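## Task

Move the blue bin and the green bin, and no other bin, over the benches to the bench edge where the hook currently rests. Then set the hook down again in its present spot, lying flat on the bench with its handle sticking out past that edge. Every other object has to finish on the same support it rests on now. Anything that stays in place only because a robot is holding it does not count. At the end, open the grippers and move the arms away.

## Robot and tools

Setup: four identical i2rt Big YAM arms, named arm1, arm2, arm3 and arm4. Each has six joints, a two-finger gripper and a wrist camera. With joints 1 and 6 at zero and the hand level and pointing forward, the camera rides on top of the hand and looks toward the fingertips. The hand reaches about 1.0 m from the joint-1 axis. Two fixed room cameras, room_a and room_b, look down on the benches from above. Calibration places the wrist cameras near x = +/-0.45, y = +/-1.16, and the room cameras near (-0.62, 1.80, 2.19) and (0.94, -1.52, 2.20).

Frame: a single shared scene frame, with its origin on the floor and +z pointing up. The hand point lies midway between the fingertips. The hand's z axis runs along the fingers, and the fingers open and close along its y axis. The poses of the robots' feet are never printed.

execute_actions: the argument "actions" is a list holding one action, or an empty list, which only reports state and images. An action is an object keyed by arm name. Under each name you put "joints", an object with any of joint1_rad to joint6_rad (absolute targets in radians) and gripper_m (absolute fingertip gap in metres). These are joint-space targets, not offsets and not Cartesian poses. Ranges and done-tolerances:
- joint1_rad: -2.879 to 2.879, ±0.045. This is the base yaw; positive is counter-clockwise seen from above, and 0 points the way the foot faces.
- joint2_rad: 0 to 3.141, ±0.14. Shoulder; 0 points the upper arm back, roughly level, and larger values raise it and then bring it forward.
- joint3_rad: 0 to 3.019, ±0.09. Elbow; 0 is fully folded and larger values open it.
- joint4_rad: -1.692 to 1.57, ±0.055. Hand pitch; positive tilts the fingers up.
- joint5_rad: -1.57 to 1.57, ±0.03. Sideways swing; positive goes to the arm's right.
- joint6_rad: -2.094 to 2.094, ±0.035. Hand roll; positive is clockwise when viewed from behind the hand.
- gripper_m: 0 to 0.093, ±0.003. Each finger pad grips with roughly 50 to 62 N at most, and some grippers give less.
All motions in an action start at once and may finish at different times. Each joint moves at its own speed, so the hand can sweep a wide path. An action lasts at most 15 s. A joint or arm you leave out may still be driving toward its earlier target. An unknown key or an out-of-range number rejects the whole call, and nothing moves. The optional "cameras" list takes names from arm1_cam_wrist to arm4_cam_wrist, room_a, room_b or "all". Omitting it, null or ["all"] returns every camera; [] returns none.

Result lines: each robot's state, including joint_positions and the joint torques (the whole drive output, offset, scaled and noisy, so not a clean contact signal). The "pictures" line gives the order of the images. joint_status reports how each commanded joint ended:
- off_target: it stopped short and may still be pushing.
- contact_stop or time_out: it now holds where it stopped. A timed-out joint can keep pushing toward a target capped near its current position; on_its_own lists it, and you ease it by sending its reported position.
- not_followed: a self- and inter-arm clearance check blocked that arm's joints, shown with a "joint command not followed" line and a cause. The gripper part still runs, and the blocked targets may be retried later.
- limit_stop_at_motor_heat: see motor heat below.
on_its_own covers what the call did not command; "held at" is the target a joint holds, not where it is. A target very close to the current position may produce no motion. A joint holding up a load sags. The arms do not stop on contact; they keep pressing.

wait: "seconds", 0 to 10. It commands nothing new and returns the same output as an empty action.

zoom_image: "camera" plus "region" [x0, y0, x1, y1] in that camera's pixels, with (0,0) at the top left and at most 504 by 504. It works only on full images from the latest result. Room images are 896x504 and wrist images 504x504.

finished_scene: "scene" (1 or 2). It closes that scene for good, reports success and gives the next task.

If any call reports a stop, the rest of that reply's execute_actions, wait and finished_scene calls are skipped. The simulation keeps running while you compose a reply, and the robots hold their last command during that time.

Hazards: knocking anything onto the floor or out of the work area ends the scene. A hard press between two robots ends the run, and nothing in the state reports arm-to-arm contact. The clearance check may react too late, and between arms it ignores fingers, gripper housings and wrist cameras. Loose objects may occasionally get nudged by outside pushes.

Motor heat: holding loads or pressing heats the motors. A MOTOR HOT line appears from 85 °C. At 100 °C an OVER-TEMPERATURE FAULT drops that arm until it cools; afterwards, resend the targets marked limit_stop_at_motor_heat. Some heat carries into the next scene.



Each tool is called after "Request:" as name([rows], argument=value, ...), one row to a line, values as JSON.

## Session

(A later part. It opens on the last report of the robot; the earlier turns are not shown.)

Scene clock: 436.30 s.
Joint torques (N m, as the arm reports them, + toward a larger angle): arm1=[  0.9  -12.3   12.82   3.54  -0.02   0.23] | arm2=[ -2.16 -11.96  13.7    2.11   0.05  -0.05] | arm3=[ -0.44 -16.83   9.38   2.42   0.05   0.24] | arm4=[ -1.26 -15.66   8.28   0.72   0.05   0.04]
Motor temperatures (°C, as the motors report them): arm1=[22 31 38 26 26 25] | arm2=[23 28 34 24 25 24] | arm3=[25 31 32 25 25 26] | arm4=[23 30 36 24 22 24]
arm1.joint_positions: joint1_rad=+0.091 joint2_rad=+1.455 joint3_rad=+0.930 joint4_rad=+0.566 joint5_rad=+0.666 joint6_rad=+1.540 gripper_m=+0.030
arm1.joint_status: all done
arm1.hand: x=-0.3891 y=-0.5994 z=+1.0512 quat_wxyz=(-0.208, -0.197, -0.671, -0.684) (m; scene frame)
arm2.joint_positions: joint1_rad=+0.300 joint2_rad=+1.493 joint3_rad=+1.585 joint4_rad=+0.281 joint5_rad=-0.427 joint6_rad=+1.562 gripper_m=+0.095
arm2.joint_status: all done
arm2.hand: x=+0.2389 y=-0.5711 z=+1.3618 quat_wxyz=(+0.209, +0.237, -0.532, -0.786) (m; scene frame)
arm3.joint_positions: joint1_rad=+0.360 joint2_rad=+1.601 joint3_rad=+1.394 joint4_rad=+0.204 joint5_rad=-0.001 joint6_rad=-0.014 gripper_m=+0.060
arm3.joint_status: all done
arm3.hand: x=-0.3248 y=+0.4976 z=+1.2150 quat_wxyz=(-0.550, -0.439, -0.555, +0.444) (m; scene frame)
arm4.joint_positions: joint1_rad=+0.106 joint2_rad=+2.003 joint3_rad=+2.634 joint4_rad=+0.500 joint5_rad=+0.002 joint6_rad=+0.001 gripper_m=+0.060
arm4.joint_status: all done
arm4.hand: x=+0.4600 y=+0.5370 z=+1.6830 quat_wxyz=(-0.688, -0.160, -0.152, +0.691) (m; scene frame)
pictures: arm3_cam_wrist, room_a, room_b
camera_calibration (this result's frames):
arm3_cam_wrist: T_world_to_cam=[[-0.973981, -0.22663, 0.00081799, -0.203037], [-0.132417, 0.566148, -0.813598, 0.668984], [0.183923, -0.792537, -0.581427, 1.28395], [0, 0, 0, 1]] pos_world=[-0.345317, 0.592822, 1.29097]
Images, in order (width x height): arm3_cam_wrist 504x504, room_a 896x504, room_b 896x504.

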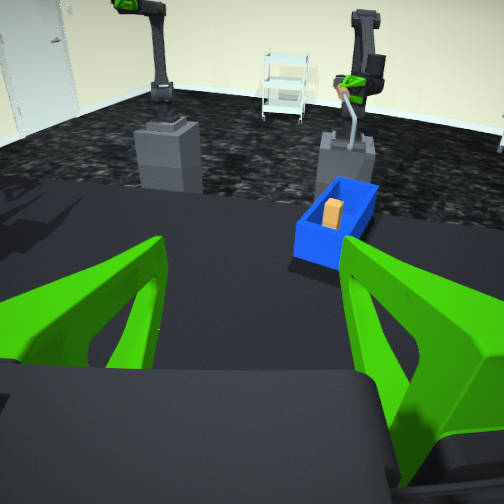

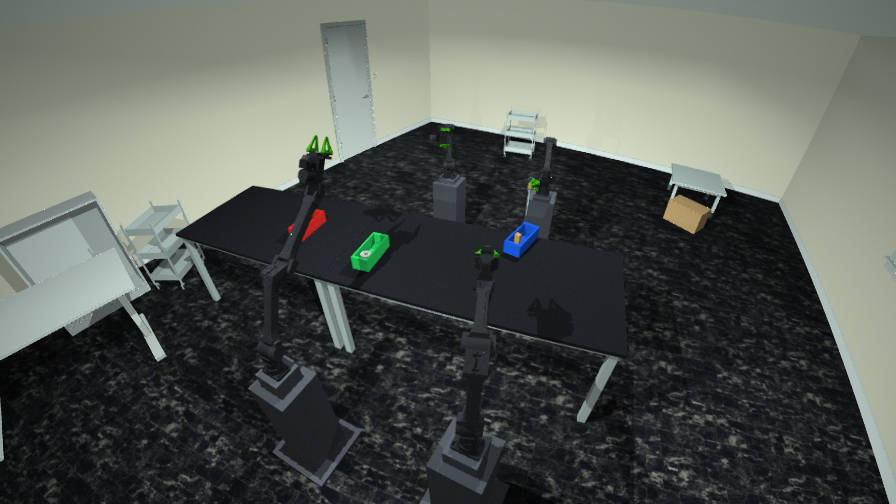

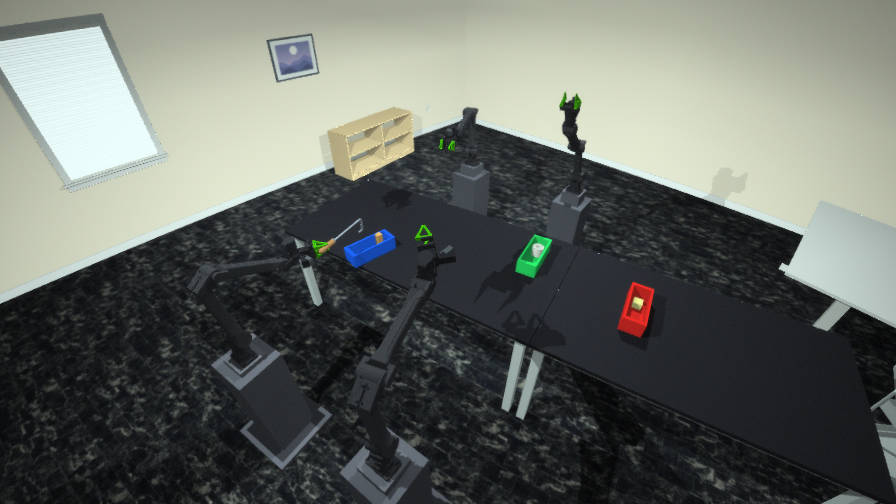

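Request:
execute_actions([
  {"arm1":{"joints":{"joint1_rad":-0.525,"joint2_rad":2.11,"joint3_rad":1.89,"joint4_rad":0.385,"joint5_rad":0.228}},"arm2":{"joints":{"joint1_rad":0.365,"joint2_rad":2.056,"joint3_rad":1.61,"joint4_rad":0.495,"joint5_rad":-0.456}},"arm4":{"joints":{"joint1_rad":0.165,"joint3_rad":1.36,"joint4_rad":0.54}},"arm3":{"joints":{"joint1_rad":0.5}}},
])

Scene clock: 445.93 s.
Joint torques (N m, as the arm reports them, + toward a larger angle): arm1=[  1.31 -24.95  17.8    2.9   -0.04   0.26] | arm2=[ -2.29 -17.66  14.02   1.97   0.01  -0.13] | arm3=[ -0.69 -16.95   9.4    2.44   0.03   0.23] | arm4=[ -1.5  -17.98   7.62   2.31   0.11  -0.03]
Motor temperatures (°C, as the motors report them): arm1=[22 31 40 26 26 25] | arm2=[23 28 34 24 25 24] | arm3=[25 30 33 25 25 26] | arm4=[23 30 36 24 22 24]
arm1.joint_positions: joint1_rad=-0.526 joint2_rad=+2.160 joint3_rad=+1.815 joint4_rad=+0.353 joint5_rad=+0.227 joint6_rad=+1.537 gripper_m=+0.030
arm1.joint_status: all done
arm1.hand: x=+0.0392 y=-0.4447 z=+0.9972 quat_wxyz=(-0.274, -0.250, -0.662, -0.651) (m; scene frame)
arm2.joint_positions: joint1_rad=+0.372 joint2_rad=+2.042 joint3_rad=+1.580 joint4_rad=+0.485 joint5_rad=-0.454 joint6_rad=+1.565 gripper_m=+0.095
arm2.joint_status: all done
arm2.hand: x=+0.1408 y=-0.4323 z=+0.9993 quat_wxyz=(+0.259, +0.260, -0.653, -0.662) (m; scene frame)
arm3.joint_positions: joint1_rad=+0.513 joint2_rad=+1.601 joint3_rad=+1.394 joint4_rad=+0.204 joint5_rad=-0.001 joint6_rad=-0.014 gripper_m=+0.060
arm3.joint_status: all done
arm3.hand: x=-0.2193 y=+0.5300 z=+1.2155 quat_wxyz=(-0.583, -0.395, -0.587, +0.401) (m; scene frame)
arm4.joint_positions: joint1_rad=+0.171 joint2_rad=+2.015 joint3_rad=+1.356 joint4_rad=+0.532 joint5_rad=+0.002 joint6_rad=+0.001 gripper_m=+0.060
arm4.joint_status: all done
arm4.hand: x=+0.5160 y=+0.4055 z=+0.9678 quat_wxyz=(-0.481, -0.519, -0.544, +0.451) (m; scene frame)
pictures: arm1_cam_wrist, arm2_cam_wrist, arm3_cam_wrist, arm4_cam_wrist, room_a, room_b
camera_calibration (this result's frames):
arm1_cam_wrist: T_world_to_cam=[[0.0185523, -0.0257141, -0.999497, 0.983518], [-0.989136, 0.145335, -0.022099, 0.130112], [0.14583, 0.989048, -0.0227384, 0.579917], [0, 0, 0, 1]] pos_world=[0.0258825, -0.567186, 0.999085]
arm2_cam_wrist: T_world_to_cam=[[-0.00776705, 0.000162712, -0.99997, 1.00377], [-0.1966, -0.980483, 0.0013675, -0.392558], [-0.980453, 0.196604, 0.00764745, 0.337431], [0, 0, 0, 1]] pos_world=[0.261455, -0.4514, 1.0017]
arm3_cam_wrist: T_world_to_cam=[[-0.928075, -0.372392, 0.00136915, -0.00626617], [-0.217358, 0.538707, -0.813972, 0.661352], [0.302379, -0.755724, -0.580903, 1.29634], [0, 0, 0, 1]] pos_world=[-0.254052, 0.621069, 1.29138]
arm4_cam_wrist: T_world_to_cam=[[-0.998121, -0.0612333, -0.0019904, 0.540368], [-0.0403875, 0.682063, -0.730178, 0.457401], [0.0460688, -0.728726, -0.683254, 1.06013], [0, 0, 0, 1]] pos_world=[0.508987, 0.493658, 1.0594]
Images, in order (width x height): arm1_cam_wrist 504x504, arm2_cam_wrist 504x504, arm3_cam_wrist 504x504, arm4_cam_wrist 504x504, room_a 896x504, room_b 896x504.

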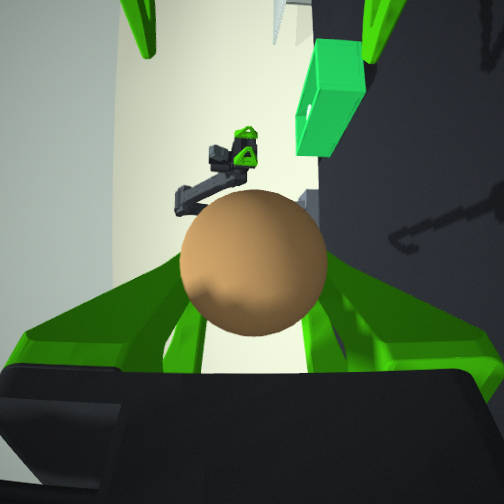

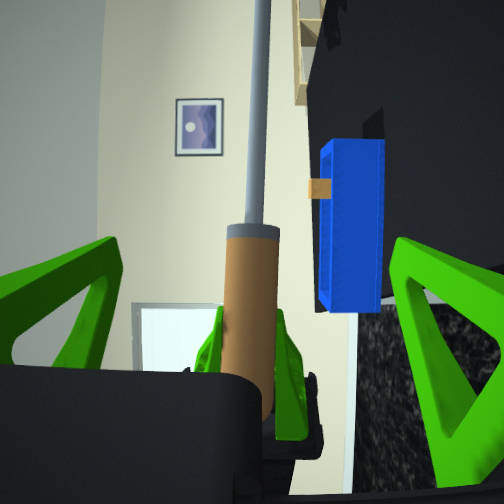

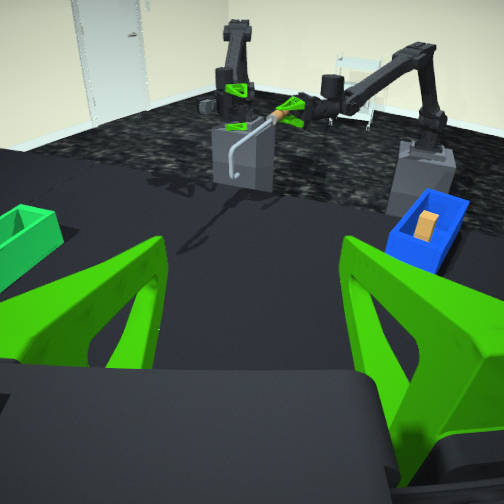

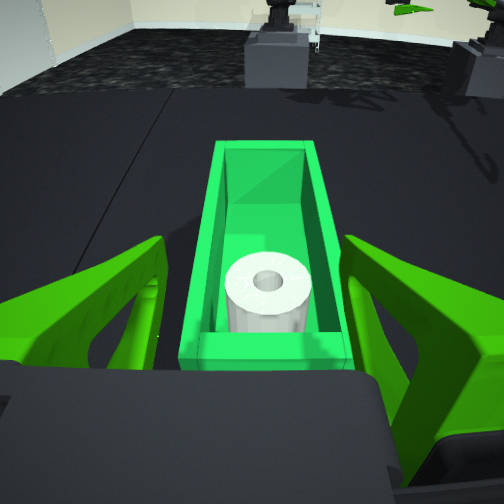

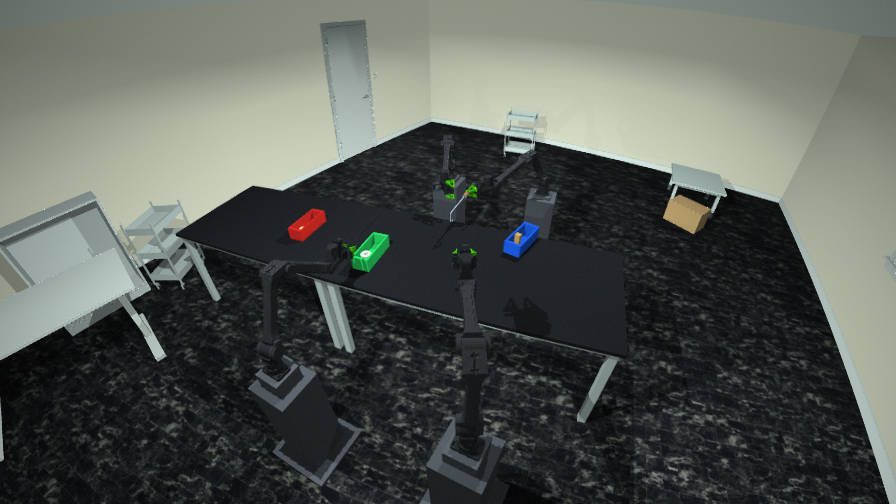

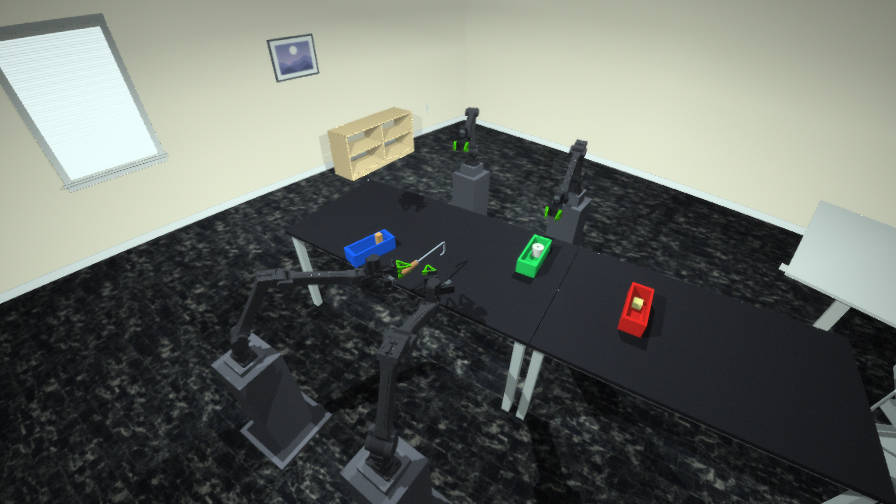

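Request:
execute_actions(actions=[])

Scene clock: 461.70 s.
Joint torques (N m, as the arm reports them, + toward a larger angle): arm1=[  1.06 -25.01  17.77   2.94  -0.02   0.27] | arm2=[ -2.72 -17.74  14.15   2.02  -0.01  -0.09] | arm3=[ -0.66 -17.02   9.39   2.43   0.04   0.24] | arm4=[ -1.57 -17.89   7.81   2.6    0.08   0.  ]
Motor temperatures (°C, as the motors report them): arm1=[22 34 44 26 25 25] | arm2=[23 29 34 24 25 24] | arm3=[25 30 33 25 25 26] | arm4=[23 30 35 24 22 24]
arm1.joint_positions: joint1_rad=-0.526 joint2_rad=+2.160 joint3_rad=+1.815 joint4_rad=+0.353 joint5_rad=+0.227 joint6_rad=+1.537 gripper_m=+0.030
arm1.joint_status: all done
arm1.hand: x=+0.0392 y=-0.4447 z=+0.9972 quat_wxyz=(-0.274, -0.250, -0.662, -0.651) (m; scene frame)
arm2.joint_positions: joint1_rad=+0.372 joint2_rad=+2.042 joint3_rad=+1.580 joint4_rad=+0.485 joint5_rad=-0.454 joint6_rad=+1.565 gripper_m=+0.095
arm2.joint_status: all done
arm2.hand: x=+0.1408 y=-0.4323 z=+0.9993 quat_wxyz=(+0.259, +0.260, -0.653, -0.662) (m; scene frame)
arm3.joint_positions: joint1_rad=+0.513 joint2_rad=+1.601 joint3_rad=+1.394 joint4_rad=+0.204 joint5_rad=-0.001 joint6_rad=-0.014 gripper_m=+0.060
arm3.joint_status: all done
arm3.hand: x=-0.2193 y=+0.5300 z=+1.2155 quat_wxyz=(-0.583, -0.395, -0.587, +0.401) (m; scene frame)
arm4.joint_positions: joint1_rad=+0.171 joint2_rad=+2.015 joint3_rad=+1.356 joint4_rad=+0.532 joint5_rad=+0.002 joint6_rad=+0.001 gripper_m=+0.060
arm4.joint_status: all done
arm4.hand: x=+0.5160 y=+0.4055 z=+0.9678 quat_wxyz=(-0.481, -0.519, -0.544, +0.451) (m; scene frame)
pictures: arm1_cam_wrist, arm2_cam_wrist, arm3_cam_wrist, arm4_cam_wrist, room_a, room_b
camera_calibration (this result's frames):
arm1_cam_wrist: T_world_to_cam=[[0.0185523, -0.0257141, -0.999497, 0.983518], [-0.989136, 0.145335, -0.022099, 0.130112], [0.14583, 0.989048, -0.0227384, 0.579917], [0, 0, 0, 1]] pos_world=[0.0258825, -0.567186, 0.999085]
arm2_cam_wrist: T_world_to_cam=[[-0.00776705, 0.000162712, -0.99997, 1.00377], [-0.1966, -0.980483, 0.0013675, -0.392558], [-0.980453, 0.196604, 0.00764745, 0.337431], [0, 0, 0, 1]] pos_world=[0.261455, -0.4514, 1.0017]
arm3_cam_wrist: T_world_to_cam=[[-0.928075, -0.372392, 0.00136915, -0.00626617], [-0.217358, 0.538707, -0.813972, 0.661352], [0.302379, -0.755724, -0.580903, 1.29634], [0, 0, 0, 1]] pos_world=[-0.254052, 0.621069, 1.29138]
arm4_cam_wrist: T_world_to_cam=[[-0.998121, -0.0612333, -0.0019904, 0.540368], [-0.0403875, 0.682063, -0.730178, 0.457401], [0.0460688, -0.728726, -0.683254, 1.06013], [0, 0, 0, 1]] pos_world=[0.508987, 0.493658, 1.0594]
Images, in order (width x height): arm1_cam_wrist 504x504, arm2_cam_wrist 504x504, arm3_cam_wrist 504x504, arm4_cam_wrist 504x504, room_a 896x504, room_b 896x504.

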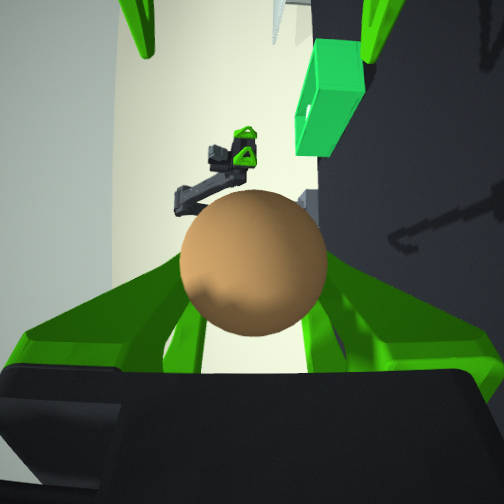

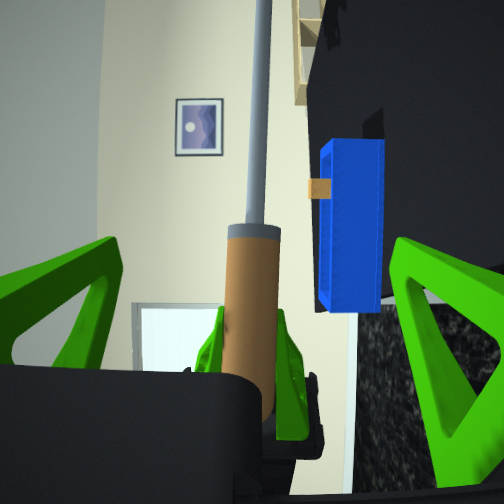

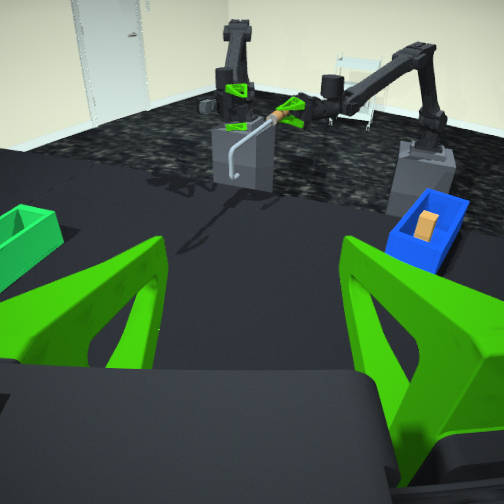

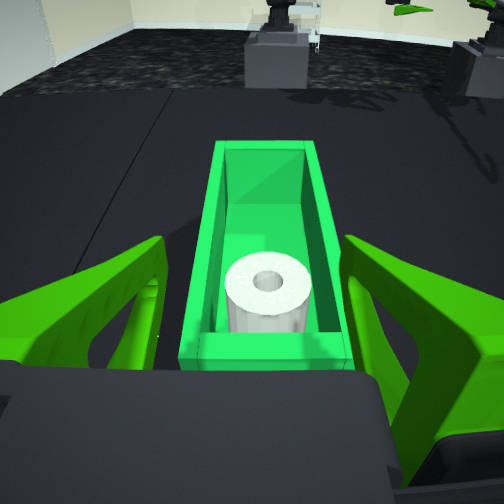

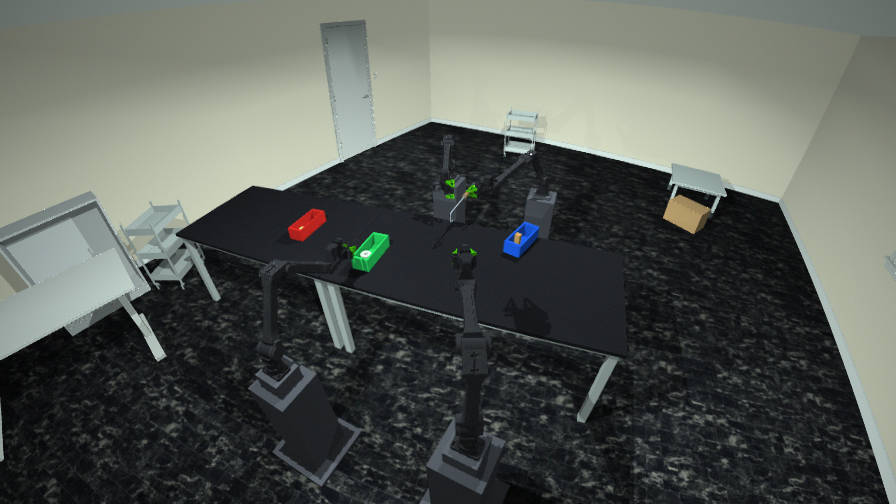

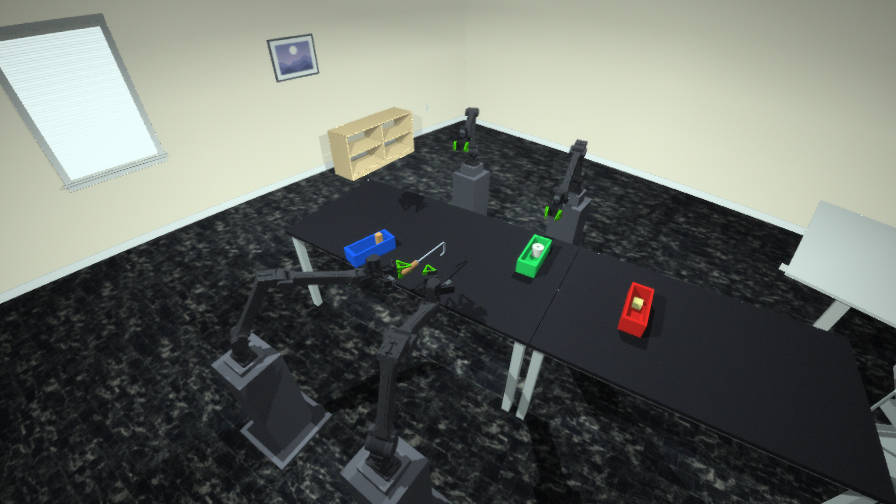

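Request:
execute_actions([
  {"arm4": {"joints": {"joint1_rad": 0.158, "joint2_rad": 2.22}}, "arm2": {"joints": {"joint2_rad": 2.2, "joint3_rad": 2.255, "joint4_rad": 0.2, "joint5_rad": -0.373}}},
], cameras=[])

Request:
execute_actions([
  {"arm4": {"joints": {"joint2_rad": 2.36, "joint3_rad": 1.645, "joint4_rad": 0.475}}, "arm2": {"joints": {"joint2_rad": 2.39}}},
], cameras=["arm2_cam_wrist", "arm4_cam_wrist", "arm3_cam_wrist"])

Scene clock: 506.63 s.
Joint torques (N m, as the arm reports them, + toward a larger angle): arm1=[  1.13 -24.91  17.76   2.9   -0.03   0.26] | arm2=[ -2.52 -20.09  14.29   1.39   0.27  -0.12] | arm3=[ -0.6  -16.97   9.39   2.43   0.03   0.23] | arm4=[ -1.48 -19.6    7.67   2.62   0.1    0.  ]
Motor temperatures (°C, as the motors report them): arm1=[22 37 47 26 25 25] | arm2=[23 30 36 24 25 24] | arm3=[25 29 34 25 25 26] | arm4=[23 30 35 24 22 24]
arm1.joint_positions: joint1_rad=-0.526 joint2_rad=+2.160 joint3_rad=+1.815 joint4_rad=+0.353 joint5_rad=+0.227 joint6_rad=+1.537 gripper_m=+0.030
arm1.joint_status: not commanded
arm1.hand: x=+0.0392 y=-0.4447 z=+0.9972 quat_wxyz=(-0.274, -0.250, -0.662, -0.651) (m; scene frame)
arm2.joint_positions: joint1_rad=+0.372 joint2_rad=+2.181 joint3_rad=+2.235 joint4_rad=+0.207 joint5_rad=-0.376 joint6_rad=+1.565 gripper_m=+0.095
arm2.joint_status: all done
arm2.hand: x=+0.1299 y=-0.3520 z=+1.2091 quat_wxyz=(+0.228, +0.235, -0.574, -0.750) (m; scene frame)
arm3.joint_positions: joint1_rad=+0.513 joint2_rad=+1.601 joint3_rad=+1.394 joint4_rad=+0.204 joint5_rad=-0.001 joint6_rad=-0.014 gripper_m=+0.060
arm3.joint_status: not commanded
arm3.hand: x=-0.2193 y=+0.5300 z=+1.2155 quat_wxyz=(-0.583, -0.395, -0.587, +0.401) (m; scene frame)
arm4.joint_positions: joint1_rad=+0.165 joint2_rad=+2.236 joint3_rad=+1.343 joint4_rad=+0.532 joint5_rad=+0.002 joint6_rad=+0.001 gripper_m=+0.060
arm4.joint_status: all done
arm4.hand: x=+0.5114 y=+0.4194 z=+0.7913 quat_wxyz=(-0.413, -0.570, -0.595, +0.389) (m; scene frame)
pictures: none
No camera images: the call's "cameras" was empty. Leave "cameras" out to get every camera's image.

Scene clock: 508.07 s.
Joint torques (N m, as the arm reports them, + toward a larger angle): arm1=[  1.   -24.89  17.74   2.9   -0.02   0.26] | arm2=[ -2.82 -22.84  14.54   1.63   0.23  -0.1 ] | arm3=[ -0.68 -16.97   9.41   2.41   0.04   0.23] | arm4=[ -1.94 -19.62   9.67   1.79   0.11   0.02]
Motor temperatures (°C, as the motors report them): arm1=[22 37 47 26 25 25] | arm2=[23 31 36 24 25 24] | arm3=[25 29 34 25 25 26] | arm4=[23 30 35 24 22 24]
arm1.joint_positions: joint1_rad=-0.526 joint2_rad=+2.160 joint3_rad=+1.815 joint4_rad=+0.353 joint5_rad=+0.227 joint6_rad=+1.537 gripper_m=+0.030
arm1.joint_status: not commanded
arm1.hand: x=+0.0392 y=-0.4447 z=+0.9972 quat_wxyz=(-0.274, -0.250, -0.662, -0.651) (m; scene frame)
arm2.joint_positions: joint1_rad=+0.372 joint2_rad=+2.382 joint3_rad=+2.230 joint4_rad=+0.201 joint5_rad=-0.376 joint6_rad=+1.565 gripper_m=+0.095
arm2.joint_status: all done
arm2.hand: x=+0.1143 y=-0.3044 z=+1.0214 quat_wxyz=(+0.233, +0.235, -0.653, -0.681) (m; scene frame)
arm3.joint_positions: joint1_rad=+0.513 joint2_rad=+1.601 joint3_rad=+1.394 joint4_rad=+0.204 joint5_rad=-0.001 joint6_rad=-0.014 gripper_m=+0.060
arm3.joint_status: not commanded
arm3.hand: x=-0.2193 y=+0.5300 z=+1.2155 quat_wxyz=(-0.583, -0.395, -0.587, +0.401) (m; scene frame)
arm4.joint_positions: joint1_rad=+0.165 joint2_rad=+2.355 joint3_rad=+1.609 joint4_rad=+0.485 joint5_rad=+0.002 joint6_rad=+0.001 gripper_m=+0.060
arm4.joint_status: all done
arm4.hand: x=+0.5152 y=+0.3426 z=+0.8169 quat_wxyz=(-0.442, -0.550, -0.574, +0.416) (m; scene frame)
pictures: arm2_cam_wrist, arm3_cam_wrist, arm4_cam_wrist
camera_calibration (this result's frames):
arm2_cam_wrist: T_world_to_cam=[[-0.016141, 0.025343, -0.999548, 1.0339], [-0.272051, -0.962075, -0.0199997, -0.236362], [-0.962147, 0.271605, 0.0224234, 0.291731], [0, 0, 0, 1]] pos_world=[0.233074, -0.332836, 1.02216]
arm3_cam_wrist: T_world_to_cam=[[-0.928075, -0.372392, 0.00136915, -0.00626617], [-0.217358, 0.538707, -0.813972, 0.661352], [0.302379, -0.755724, -0.580903, 1.29634], [0, 0, 0, 1]] pos_world=[-0.254052, 0.621069, 1.29138]
arm4_cam_wrist: T_world_to_cam=[[-0.998458, -0.0554519, -0.00243468, 0.533989], [-0.0414606, 0.774261, -0.631507, 0.278504], [0.0369034, -0.630433, -0.775366, 0.957453], [0, 0, 0, 1]] pos_world=[0.50938, 0.417586, 0.919554]
Images, in order (width x height): arm2_cam_wrist 504x504, arm3_cam_wrist 504x504, arm4_cam_wrist 504x504.

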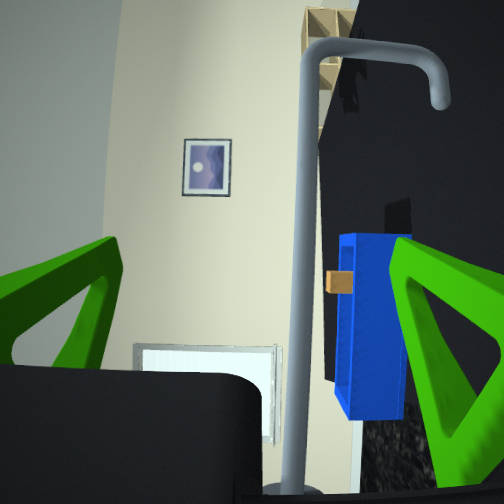

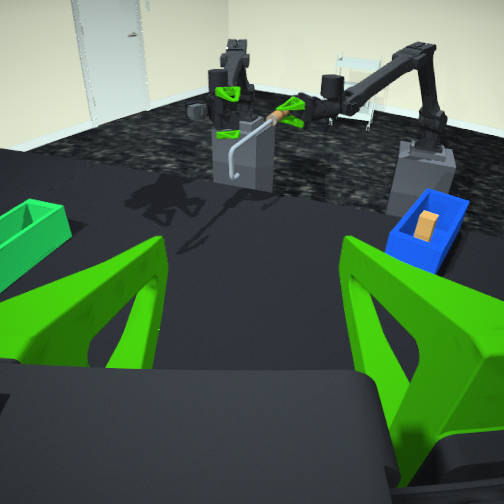

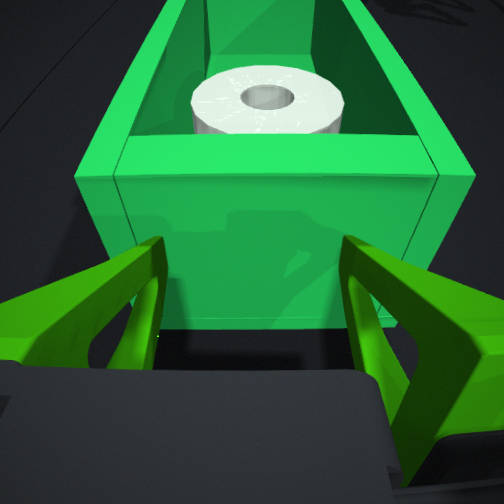

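Request:
execute_actions([
  {"arm4": {"joints": {"joint1_rad": 0.145, "joint2_rad": 2.547, "joint3_rad": 2.005, "joint4_rad": 0.378}}, "arm2": {"joints": {"joint1_rad": 0.455, "joint2_rad": 2.42}}},
], cameras=["arm2_cam_wrist", "arm4_cam_wrist", "arm3_cam_wrist"])

Scene clock: 514.73 s.
Joint torques (N m, as the arm reports them, + toward a larger angle): arm1=[  0.61 -24.99  17.77   2.89  -0.03   0.28] | arm2=[ -2.51 -21.64  14.62   1.72  -0.02  -0.1 ] | arm3=[ -0.64 -16.93   9.39   2.42   0.04   0.23] | arm4=[ -1.4  -22.94  10.55   2.01   0.13   0.05]
Motor temperatures (°C, as the motors report them): arm1=[22 37 48 26 25 25] | arm2=[23 31 36 24 25 24] | arm3=[25 29 34 25 25 26] | arm4=[23 30 35 24 22 24]
arm1.joint_positions: joint1_rad=-0.519 joint2_rad=+2.160 joint3_rad=+1.815 joint4_rad=+0.353 joint5_rad=+0.227 joint6_rad=+1.536 gripper_m=+0.030
arm1.joint_status: not commanded
arm1.hand: x=+0.0340 y=-0.4414 z=+0.9971 quat_wxyz=(-0.272, -0.247, -0.663, -0.652) (m; scene frame)
arm2.joint_positions: joint1_rad=+0.461 joint2_rad=+2.393 joint3_rad=+2.230 joint4_rad=+0.201 joint5_rad=-0.370 joint6_rad=+1.565 gripper_m=+0.095
arm2.joint_status: all done
arm2.hand: x=+0.0363 y=-0.3359 z=+1.0113 quat_wxyz=(+0.262, +0.261, -0.647, -0.667) (m; scene frame)
arm3.joint_positions: joint1_rad=+0.513 joint2_rad=+1.601 joint3_rad=+1.394 joint4_rad=+0.204 joint5_rad=-0.001 joint6_rad=-0.014 gripper_m=+0.060
arm3.joint_status: not commanded
arm3.hand: x=-0.2193 y=+0.5300 z=+1.2155 quat_wxyz=(-0.583, -0.395, -0.587, +0.401) (m; scene frame)
arm4.joint_positions: joint1_rad=+0.150 joint2_rad=+2.552 joint3_rad=+1.967 joint4_rad=+0.385 joint5_rad=+0.001 joint6_rad=+0.001 gripper_m=+0.060
arm4.joint_status: all done
arm4.hand: x=+0.5051 y=+0.2635 z=+0.8139 quat_wxyz=(-0.457, -0.540, -0.556, +0.436) (m; scene frame)
pictures: arm2_cam_wrist, arm3_cam_wrist, arm4_cam_wrist
camera_calibration (this result's frames):
arm2_cam_wrist: T_world_to_cam=[[-0.0149833, 0.0135134, -0.999796, 1.01952], [-0.191476, -0.981442, -0.0103958, -0.307238], [-0.981383, 0.191281, 0.0172927, 0.204452], [0, 0, 0, 1]] pos_world=[0.157092, -0.354422, 1.01258]
arm3_cam_wrist: T_world_to_cam=[[-0.928075, -0.372392, 0.00136915, -0.00626617], [-0.217358, 0.538707, -0.813972, 0.661352], [0.302379, -0.755724, -0.580903, 1.29634], [0, 0, 0, 1]] pos_world=[-0.254052, 0.621069, 1.29138]
arm4_cam_wrist: T_world_to_cam=[[-0.999171, -0.0406462, -0.00229624, 0.515929], [-0.0283064, 0.734157, -0.67839, 0.379509], [0.0292598, -0.677762, -0.734699, 0.888924], [0, 0, 0, 1]] pos_world=[0.500234, 0.344831, 0.911731]
Images, in order (width x height): arm2_cam_wrist 504x504, arm3_cam_wrist 504x504, arm4_cam_wrist 504x504.

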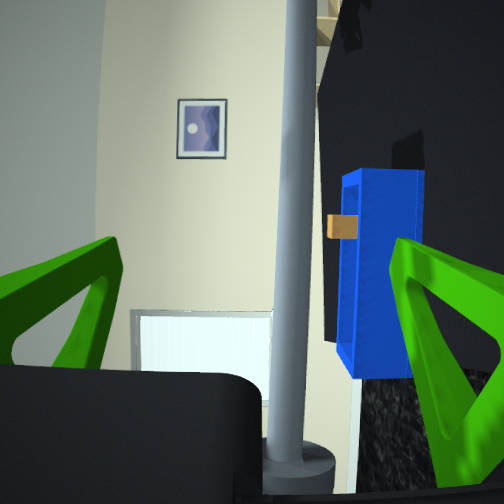

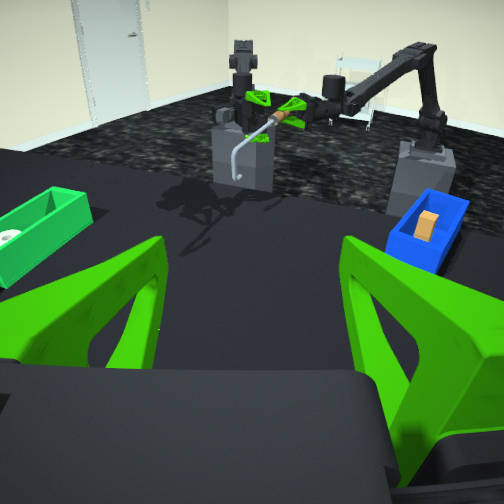

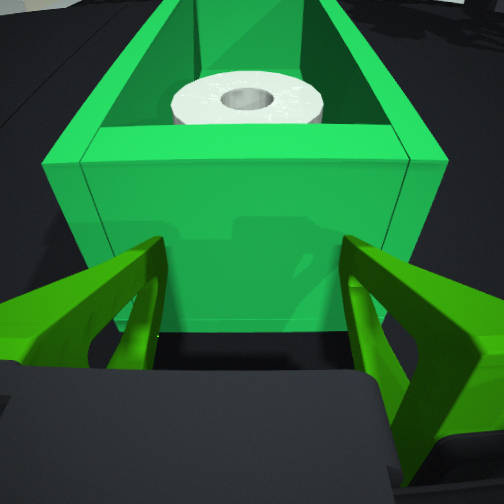

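Request:
zoom_image(camera="arm3_cam_wrist", region=[200, 70, 340, 190])

Request:
execute_actions([
  {"arm4": {"joints": {"joint2_rad": 2.70, "joint3_rad": 2.29, "joint4_rad": 0.285}}, "arm2": {"joints": {"joint1_rad": 0.44, "joint2_rad": 2.46, "joint3_rad": 2.30, "joint4_rad": 0.16}}},
], cameras=["arm2_cam_wrist", "arm1_cam_wrist", "arm3_cam_wrist", "room_b"])

Region (200, 70, 340, 190) of arm3_cam_wrist's 504x504 image, scaled by 3.600, with more detail than that image has; it fills the top 432 rows of this view, and the rest is white.

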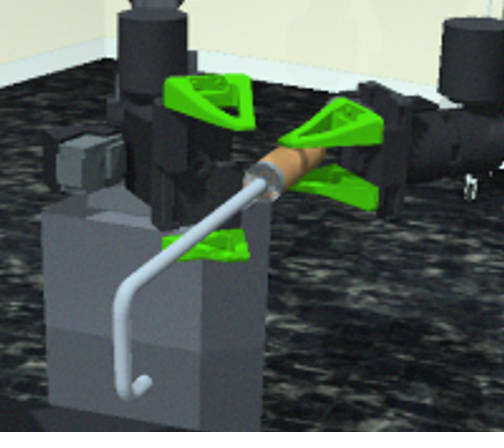

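Scene clock: 526.77 s.
Joint torques (N m, as the arm reports them, + toward a larger angle): arm1=[  0.51 -25.    17.73   2.9   -0.03   0.27] | arm2=[ -2.4  -22.63  16.53   1.19  -0.01  -0.1 ] | arm3=[ -0.7  -16.98   9.39   2.38   0.03   0.23] | arm4=[ -0.67 -22.81  12.02   1.86   0.18   0.04]
Motor temperatures (°C, as the motors report them): arm1=[22 38 48 26 25 25] | arm2=[23 32 36 24 25 24] | arm3=[25 29 34 25 25 26] | arm4=[23 31 37 24 22 24]
arm1.joint_positions: joint1_rad=-0.519 joint2_rad=+2.160 joint3_rad=+1.815 joint4_rad=+0.353 joint5_rad=+0.227 joint6_rad=+1.536 gripper_m=+0.030
arm1.joint_status: not commanded
arm1.hand: x=+0.0340 y=-0.4414 z=+0.9971 quat_wxyz=(-0.272, -0.247, -0.663, -0.652) (m; scene frame)
arm2.joint_positions: joint1_rad=+0.442 joint2_rad=+2.441 joint3_rad=+2.255 joint4_rad=+0.171 joint5_rad=-0.370 joint6_rad=+1.565 gripper_m=+0.095
arm2.joint_status: all done
arm2.hand: x=+0.0492 y=-0.3213 z=+0.9740 quat_wxyz=(+0.256, +0.256, -0.668, -0.650) (m; scene frame)
arm3.joint_positions: joint1_rad=+0.513 joint2_rad=+1.601 joint3_rad=+1.394 joint4_rad=+0.204 joint5_rad=-0.001 joint6_rad=-0.014 gripper_m=+0.060
arm3.joint_status: not commanded
arm3.hand: x=-0.2193 y=+0.5300 z=+1.2155 quat_wxyz=(-0.583, -0.395, -0.587, +0.401) (m; scene frame)
arm4.joint_positions: joint1_rad=+0.150 joint2_rad=+2.692 joint3_rad=+2.243 joint4_rad=+0.295 joint5_rad=+0.001 joint6_rad=+0.001 gripper_m=+0.060
arm4.joint_status: all done
arm4.hand: x=+0.5068 y=+0.2179 z=+0.8190 quat_wxyz=(-0.469, -0.530, -0.545, +0.449) (m; scene frame)
pictures: arm1_cam_wrist, arm2_cam_wrist, arm3_cam_wrist, room_b
camera_calibration (this result's frames):
arm1_cam_wrist: T_world_to_cam=[[0.0189334, -0.0258317, -0.999487, 0.9836], [-0.990106, 0.138534, -0.0223361, 0.121811], [0.13904, 0.990021, -0.0229532, 0.578268], [0, 0, 0, 1]] pos_world=[0.0215803, -0.563964, 0.999089]
arm2_cam_wrist: T_world_to_cam=[[0.00466366, -0.0356727, -0.999353, 0.964991], [-0.209333, -0.977256, 0.033907, -0.331717], [-0.977833, 0.20904, -0.0120251, 0.249012], [0, 0, 0, 1]] pos_world=[0.169552, -0.341802, 0.978608]
arm3_cam_wrist: T_world_to_cam=[[-0.928075, -0.372392, 0.00136915, -0.00626617], [-0.217358, 0.538707, -0.813972, 0.661352], [0.302379, -0.755724, -0.580903, 1.29634], [0, 0, 0, 1]] pos_world=[-0.254052, 0.621069, 1.29138]
Images, in order (width x height): arm1_cam_wrist 504x504, arm2_cam_wrist 504x504, arm3_cam_wrist 504x504, room_b 896x504.

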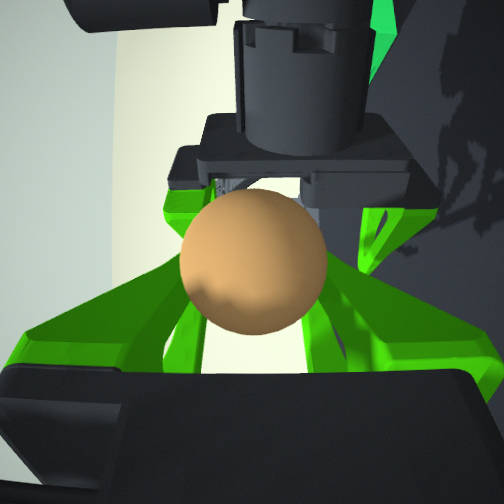

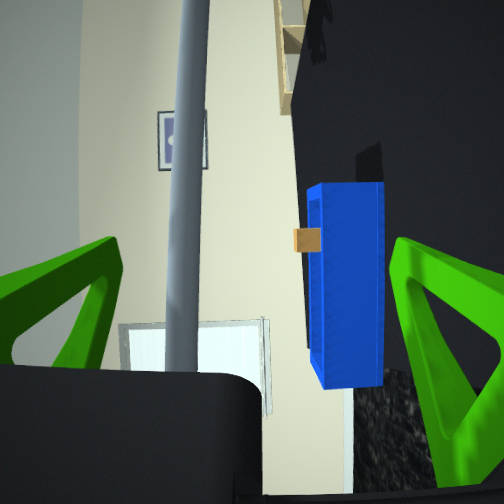

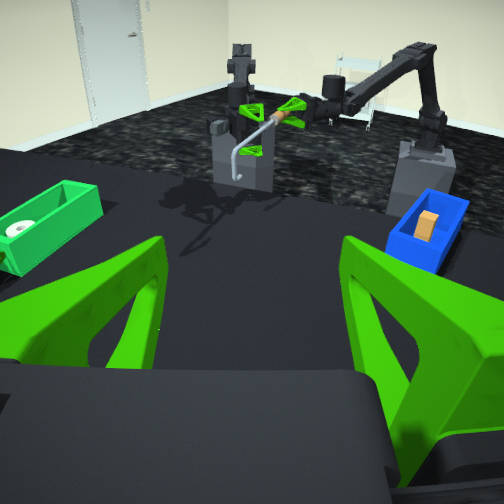

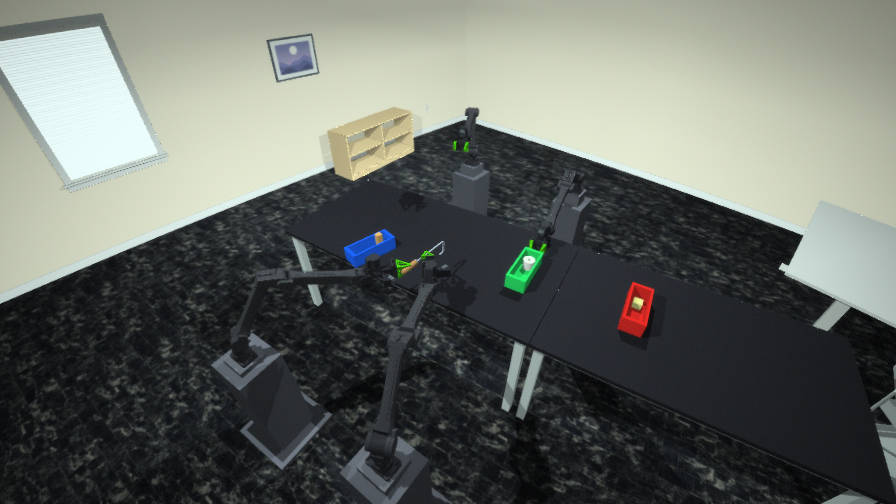

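Request:
execute_actions([
  {"arm4": {"joints": {"joint2_rad": 2.928, "joint3_rad": 2.72, "joint4_rad": 0.13}}, "arm2": {"joints": {"joint1_rad": 0.458, "joint3_rad": 2.34}}},
], cameras=["arm2_cam_wrist", "arm4_cam_wrist"])

Scene clock: 536.63 s.
Joint torques (N m, as the arm reports them, + toward a larger angle): arm1=[  0.46 -24.92  17.71   2.89  -0.03   0.26] | arm2=[ -2.27 -22.49  16.32   1.28   0.    -0.1 ] | arm3=[ -0.65 -16.96   9.4    2.42   0.03   0.24] | arm4=[ -1.53 -23.26  12.44   1.84   0.13   0.03]
Motor temperatures (°C, as the motors report them): arm1=[22 38 49 26 25 25] | arm2=[23 32 37 24 25 24] | arm3=[25 29 34 25 25 26] | arm4=[23 32 38 24 22 24]
arm1.joint_positions: joint1_rad=-0.519 joint2_rad=+2.160 joint3_rad=+1.815 joint4_rad=+0.353 joint5_rad=+0.227 joint6_rad=+1.536 gripper_m=+0.030
arm1.joint_status: not commanded
arm1.hand: x=+0.0340 y=-0.4414 z=+0.9971 quat_wxyz=(-0.272, -0.247, -0.663, -0.652) (m; scene frame)
arm2.joint_positions: joint1_rad=+0.454 joint2_rad=+2.443 joint3_rad=+2.299 joint4_rad=+0.170 joint5_rad=-0.370 joint6_rad=+1.565 gripper_m=+0.095
arm2.joint_status: all done
arm2.hand: x=+0.0381 y=-0.3229 z=+0.9996 quat_wxyz=(+0.259, +0.259, -0.652, -0.664) (m; scene frame)
arm3.joint_positions: joint1_rad=+0.513 joint2_rad=+1.601 joint3_rad=+1.394 joint4_rad=+0.204 joint5_rad=-0.001 joint6_rad=-0.014 gripper_m=+0.060
arm3.joint_status: not commanded
arm3.hand: x=-0.2193 y=+0.5300 z=+1.2155 quat_wxyz=(-0.583, -0.395, -0.587, +0.401) (m; scene frame)
arm4.joint_positions: joint1_rad=+0.150 joint2_rad=+2.918 joint3_rad=+2.674 joint4_rad=+0.140 joint5_rad=+0.001 joint6_rad=+0.000 gripper_m=+0.060
arm4.joint_status: all done
arm4.hand: x=+0.5083 y=+0.1760 z=+0.8189 quat_wxyz=(-0.482, -0.519, -0.534, +0.462) (m; scene frame)
pictures: arm2_cam_wrist, arm4_cam_wrist
camera_calibration (this result's frames):
arm2_cam_wrist: T_world_to_cam=[[-0.0108269, 0.00369385, -0.999935, 1.00454], [-0.198123, -0.980176, -0.00147565, -0.302491], [-0.980117, 0.198094, 0.0113441, 0.212011], [0, 0, 0, 1]] pos_world=[0.158741, -0.342203, 1.00162]
arm4_cam_wrist: T_world_to_cam=[[-0.999187, -0.0403163, -0.000394132, 0.513923], [-0.0265766, 0.665955, -0.745518, 0.513299], [0.030319, -0.744901, -0.666485, 0.788631], [0, 0, 0, 1]] pos_world=[0.503237, 0.266338, 0.908487]
Images, in order (width x height): arm2_cam_wrist 504x504, arm4_cam_wrist 504x504.

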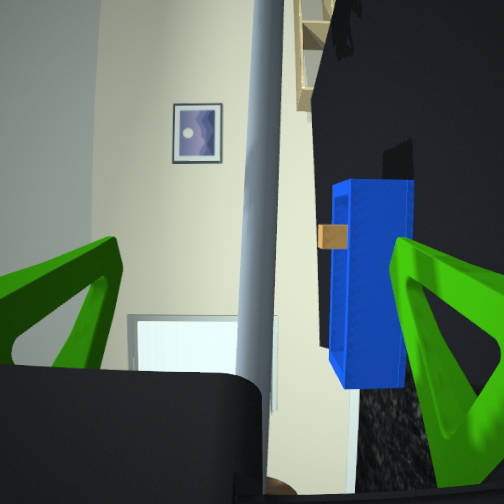

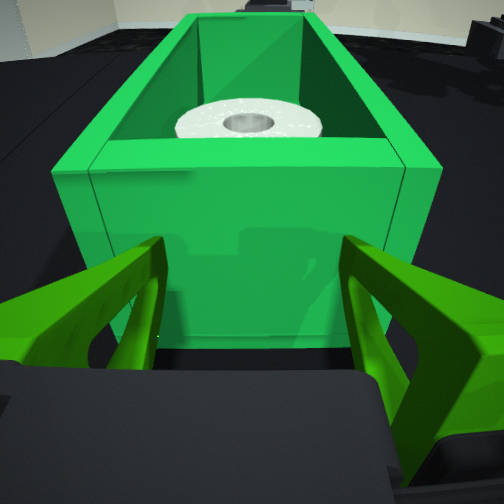

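Request:
execute_actions([
  {"arm4": {"joints": {"joint2_rad": 3.05, "joint3_rad": 3.0, "joint4_rad": 0.01}}, "arm2": {"joints": {"gripper_m": 0.0}}},
], cameras=["arm2_cam_wrist", "arm3_cam_wrist"])

Scene clock: 540.13 s.
Joint torques (N m, as the arm reports them, + toward a larger angle): arm1=[  0.69 -24.77  17.73   2.9   -0.02   0.2 ] | arm2=[ -1.6  -22.76  16.16   1.43   0.01  -0.28] | arm3=[ -0.68 -16.95   9.4    2.46   0.04   0.23] | arm4=[ -1.81 -24.15  12.61   2.     0.17  -0.03]
Motor temperatures (°C, as the motors report them): arm1=[22 38 49 26 25 25] | arm2=[23 33 38 24 25 24] | arm3=[25 29 34 25 25 26] | arm4=[23 32 38 24 22 24]
arm1.joint_positions: joint1_rad=-0.520 joint2_rad=+2.160 joint3_rad=+1.815 joint4_rad=+0.353 joint5_rad=+0.227 joint6_rad=+1.544 gripper_m=+0.030
arm1.joint_status: not commanded
arm1.hand: x=+0.0346 y=-0.4418 z=+0.9971 quat_wxyz=(-0.270, -0.250, -0.662, -0.653) (m; scene frame)
arm2.joint_positions: joint1_rad=+0.454 joint2_rad=+2.443 joint3_rad=+2.299 joint4_rad=+0.169 joint5_rad=-0.370 joint6_rad=+1.585 gripper_m=+0.010
arm2.joint_status: gripper_m off_target (ended at +0.010, target +0.000)
arm2.hand: x=+0.0381 y=-0.3229 z=+0.9993 quat_wxyz=(+0.266, +0.253, -0.655, -0.661) (m; scene frame)
arm3.joint_positions: joint1_rad=+0.513 joint2_rad=+1.601 joint3_rad=+1.394 joint4_rad=+0.204 joint5_rad=-0.001 joint6_rad=-0.014 gripper_m=+0.060
arm3.joint_status: not commanded
arm3.hand: x=-0.2193 y=+0.5300 z=+1.2155 quat_wxyz=(-0.583, -0.395, -0.587, +0.401) (m; scene frame)
arm4.joint_positions: joint1_rad=+0.150 joint2_rad=+3.044 joint3_rad=+2.953 joint4_rad=+0.020 joint5_rad=+0.001 joint6_rad=+0.000 gripper_m=+0.060
arm4.joint_status: all done
arm4.hand: x=+0.5085 y=+0.1663 z=+0.8363 quat_wxyz=(-0.491, -0.511, -0.526, +0.471) (m; scene frame)
pictures: arm2_cam_wrist, arm3_cam_wrist
camera_calibration (this result's frames):
arm2_cam_wrist: T_world_to_cam=[[-0.0247475, -0.0112647, -0.99963, 0.999575], [-0.197343, -0.980205, 0.0159313, -0.319976], [-0.980022, 0.197665, 0.0220346, 0.201148], [0, 0, 0, 1]] pos_world=[0.158721, -0.342141, 0.999871]
arm3_cam_wrist: T_world_to_cam=[[-0.928075, -0.372392, 0.00136915, -0.00626617], [-0.217358, 0.538707, -0.813972, 0.661352], [0.302379, -0.755724, -0.580903, 1.29634], [0, 0, 0, 1]] pos_world=[-0.254052, 0.621069, 1.29138]
Images, in order (width x height): arm2_cam_wrist 504x504, arm3_cam_wrist 504x504.

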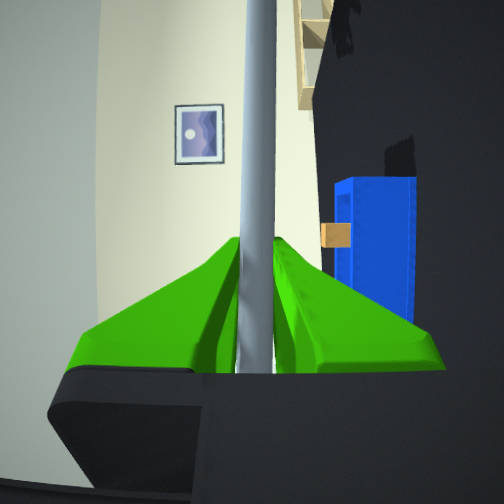

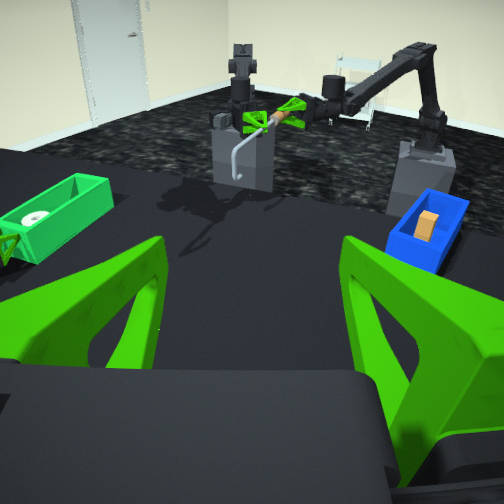

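Request:
execute_actions([
  {"arm4": {"joints": {"joint2_rad": 2.5, "joint3_rad": 2.3, "joint4_rad": -0.2}}, "arm1": {"joints": {"gripper_m": 0.093}}},
], cameras=["arm1_cam_wrist", "arm3_cam_wrist", "arm4_cam_wrist"])

Scene clock: 550.03 s.
Joint torques (N m, as the arm reports them, + toward a larger angle): arm1=[  0.5  -24.4   17.24   2.59  -0.01   0.01] | arm2=[ -1.65 -24.08  16.19   1.94   0.06  -0.31] | arm3=[ -0.74 -16.93   9.41   2.41   0.03   0.23] | arm4=[ -0.87 -21.83   9.31   1.76   0.16   0.  ]
Motor temperatures (°C, as the motors report them): arm1=[22 38 49 26 25 25] | arm2=[23 33 38 24 25 24] | arm3=[25 29 34 25 25 26] | arm4=[23 32 39 24 22 24]
arm1.joint_positions: joint1_rad=-0.520 joint2_rad=+2.154 joint3_rad=+1.822 joint4_rad=+0.361 joint5_rad=+0.227 joint6_rad=+1.562 gripper_m=+0.093
arm1.joint_status: all done
arm1.hand: x=+0.0346 y=-0.4417 z=+1.0082 quat_wxyz=(-0.265, -0.255, -0.653, -0.663) (m; scene frame)
arm2.joint_positions: joint1_rad=+0.454 joint2_rad=+2.460 joint3_rad=+2.299 joint4_rad=+0.154 joint5_rad=-0.372 joint6_rad=+1.589 gripper_m=+0.010
arm2.joint_status: not commanded
arm2.hand: x=+0.0367 y=-0.3213 z=+0.9793 quat_wxyz=(+0.268, +0.252, -0.667, -0.648) (m; scene frame)
arm3.joint_positions: joint1_rad=+0.513 joint2_rad=+1.601 joint3_rad=+1.394 joint4_rad=+0.204 joint5_rad=-0.001 joint6_rad=-0.014 gripper_m=+0.060
arm3.joint_status: not commanded
arm3.hand: x=-0.2193 y=+0.5300 z=+1.2155 quat_wxyz=(-0.583, -0.395, -0.587, +0.401) (m; scene frame)
arm4.joint_positions: joint1_rad=+0.150 joint2_rad=+2.490 joint3_rad=+2.294 joint4_rad=-0.189 joint5_rad=+0.001 joint6_rad=+0.000 gripper_m=+0.060
arm4.joint_status: all done
arm4.hand: x=+0.5055 y=+0.2303 z=+0.9280 quat_wxyz=(-0.403, -0.578, -0.596, +0.385) (m; scene frame)
pictures: arm1_cam_wrist, arm3_cam_wrist, arm4_cam_wrist
camera_calibration (this result's frames):
arm1_cam_wrist: T_world_to_cam=[[0.0105957, 0.00943948, -0.999899, 1.01089], [-0.990223, 0.13919, -0.0091792, 0.109629], [0.139089, 0.990221, 0.010822, 0.544753], [0, 0, 0, 1]] pos_world=[0.0220771, -0.564227, 1.0059]
arm3_cam_wrist: T_world_to_cam=[[-0.928075, -0.372392, 0.00136915, -0.00626617], [-0.217358, 0.538707, -0.813972, 0.661352], [0.302379, -0.755724, -0.580903, 1.29634], [0, 0, 0, 1]] pos_world=[-0.254052, 0.621069, 1.29138]
arm4_cam_wrist: T_world_to_cam=[[-0.999113, -0.0420684, -0.00175797, 0.515019], [-0.0347146, 0.846654, -0.53101, 0.321903], [0.0238271, -0.530478, -0.847363, 1.02363], [0, 0, 0, 1]] pos_world=[0.501347, 0.292139, 1.03923]
Images, in order (width x height): arm1_cam_wrist 504x504, arm3_cam_wrist 504x504, arm4_cam_wrist 504x504.

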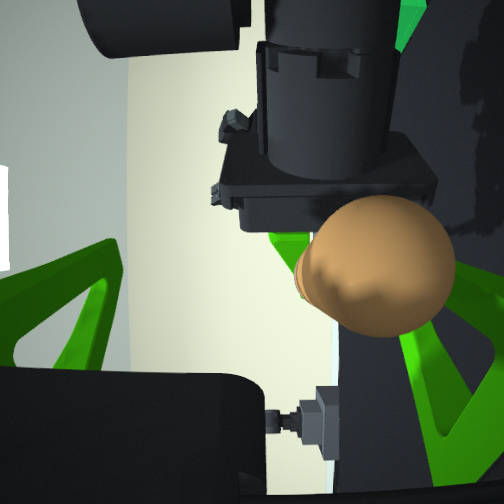

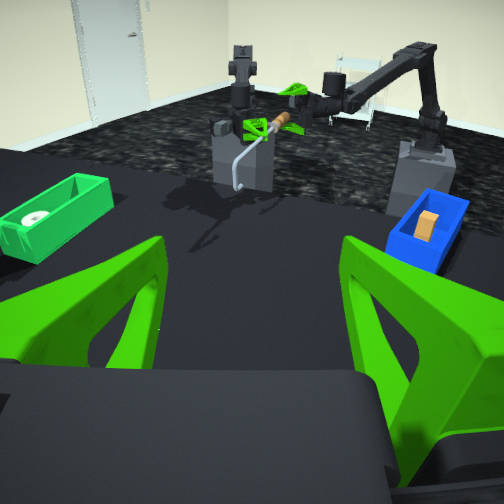

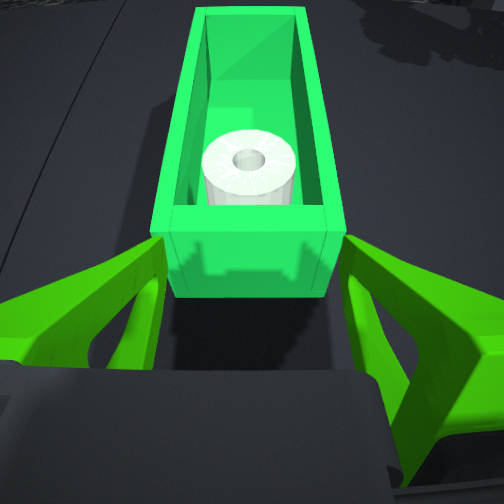

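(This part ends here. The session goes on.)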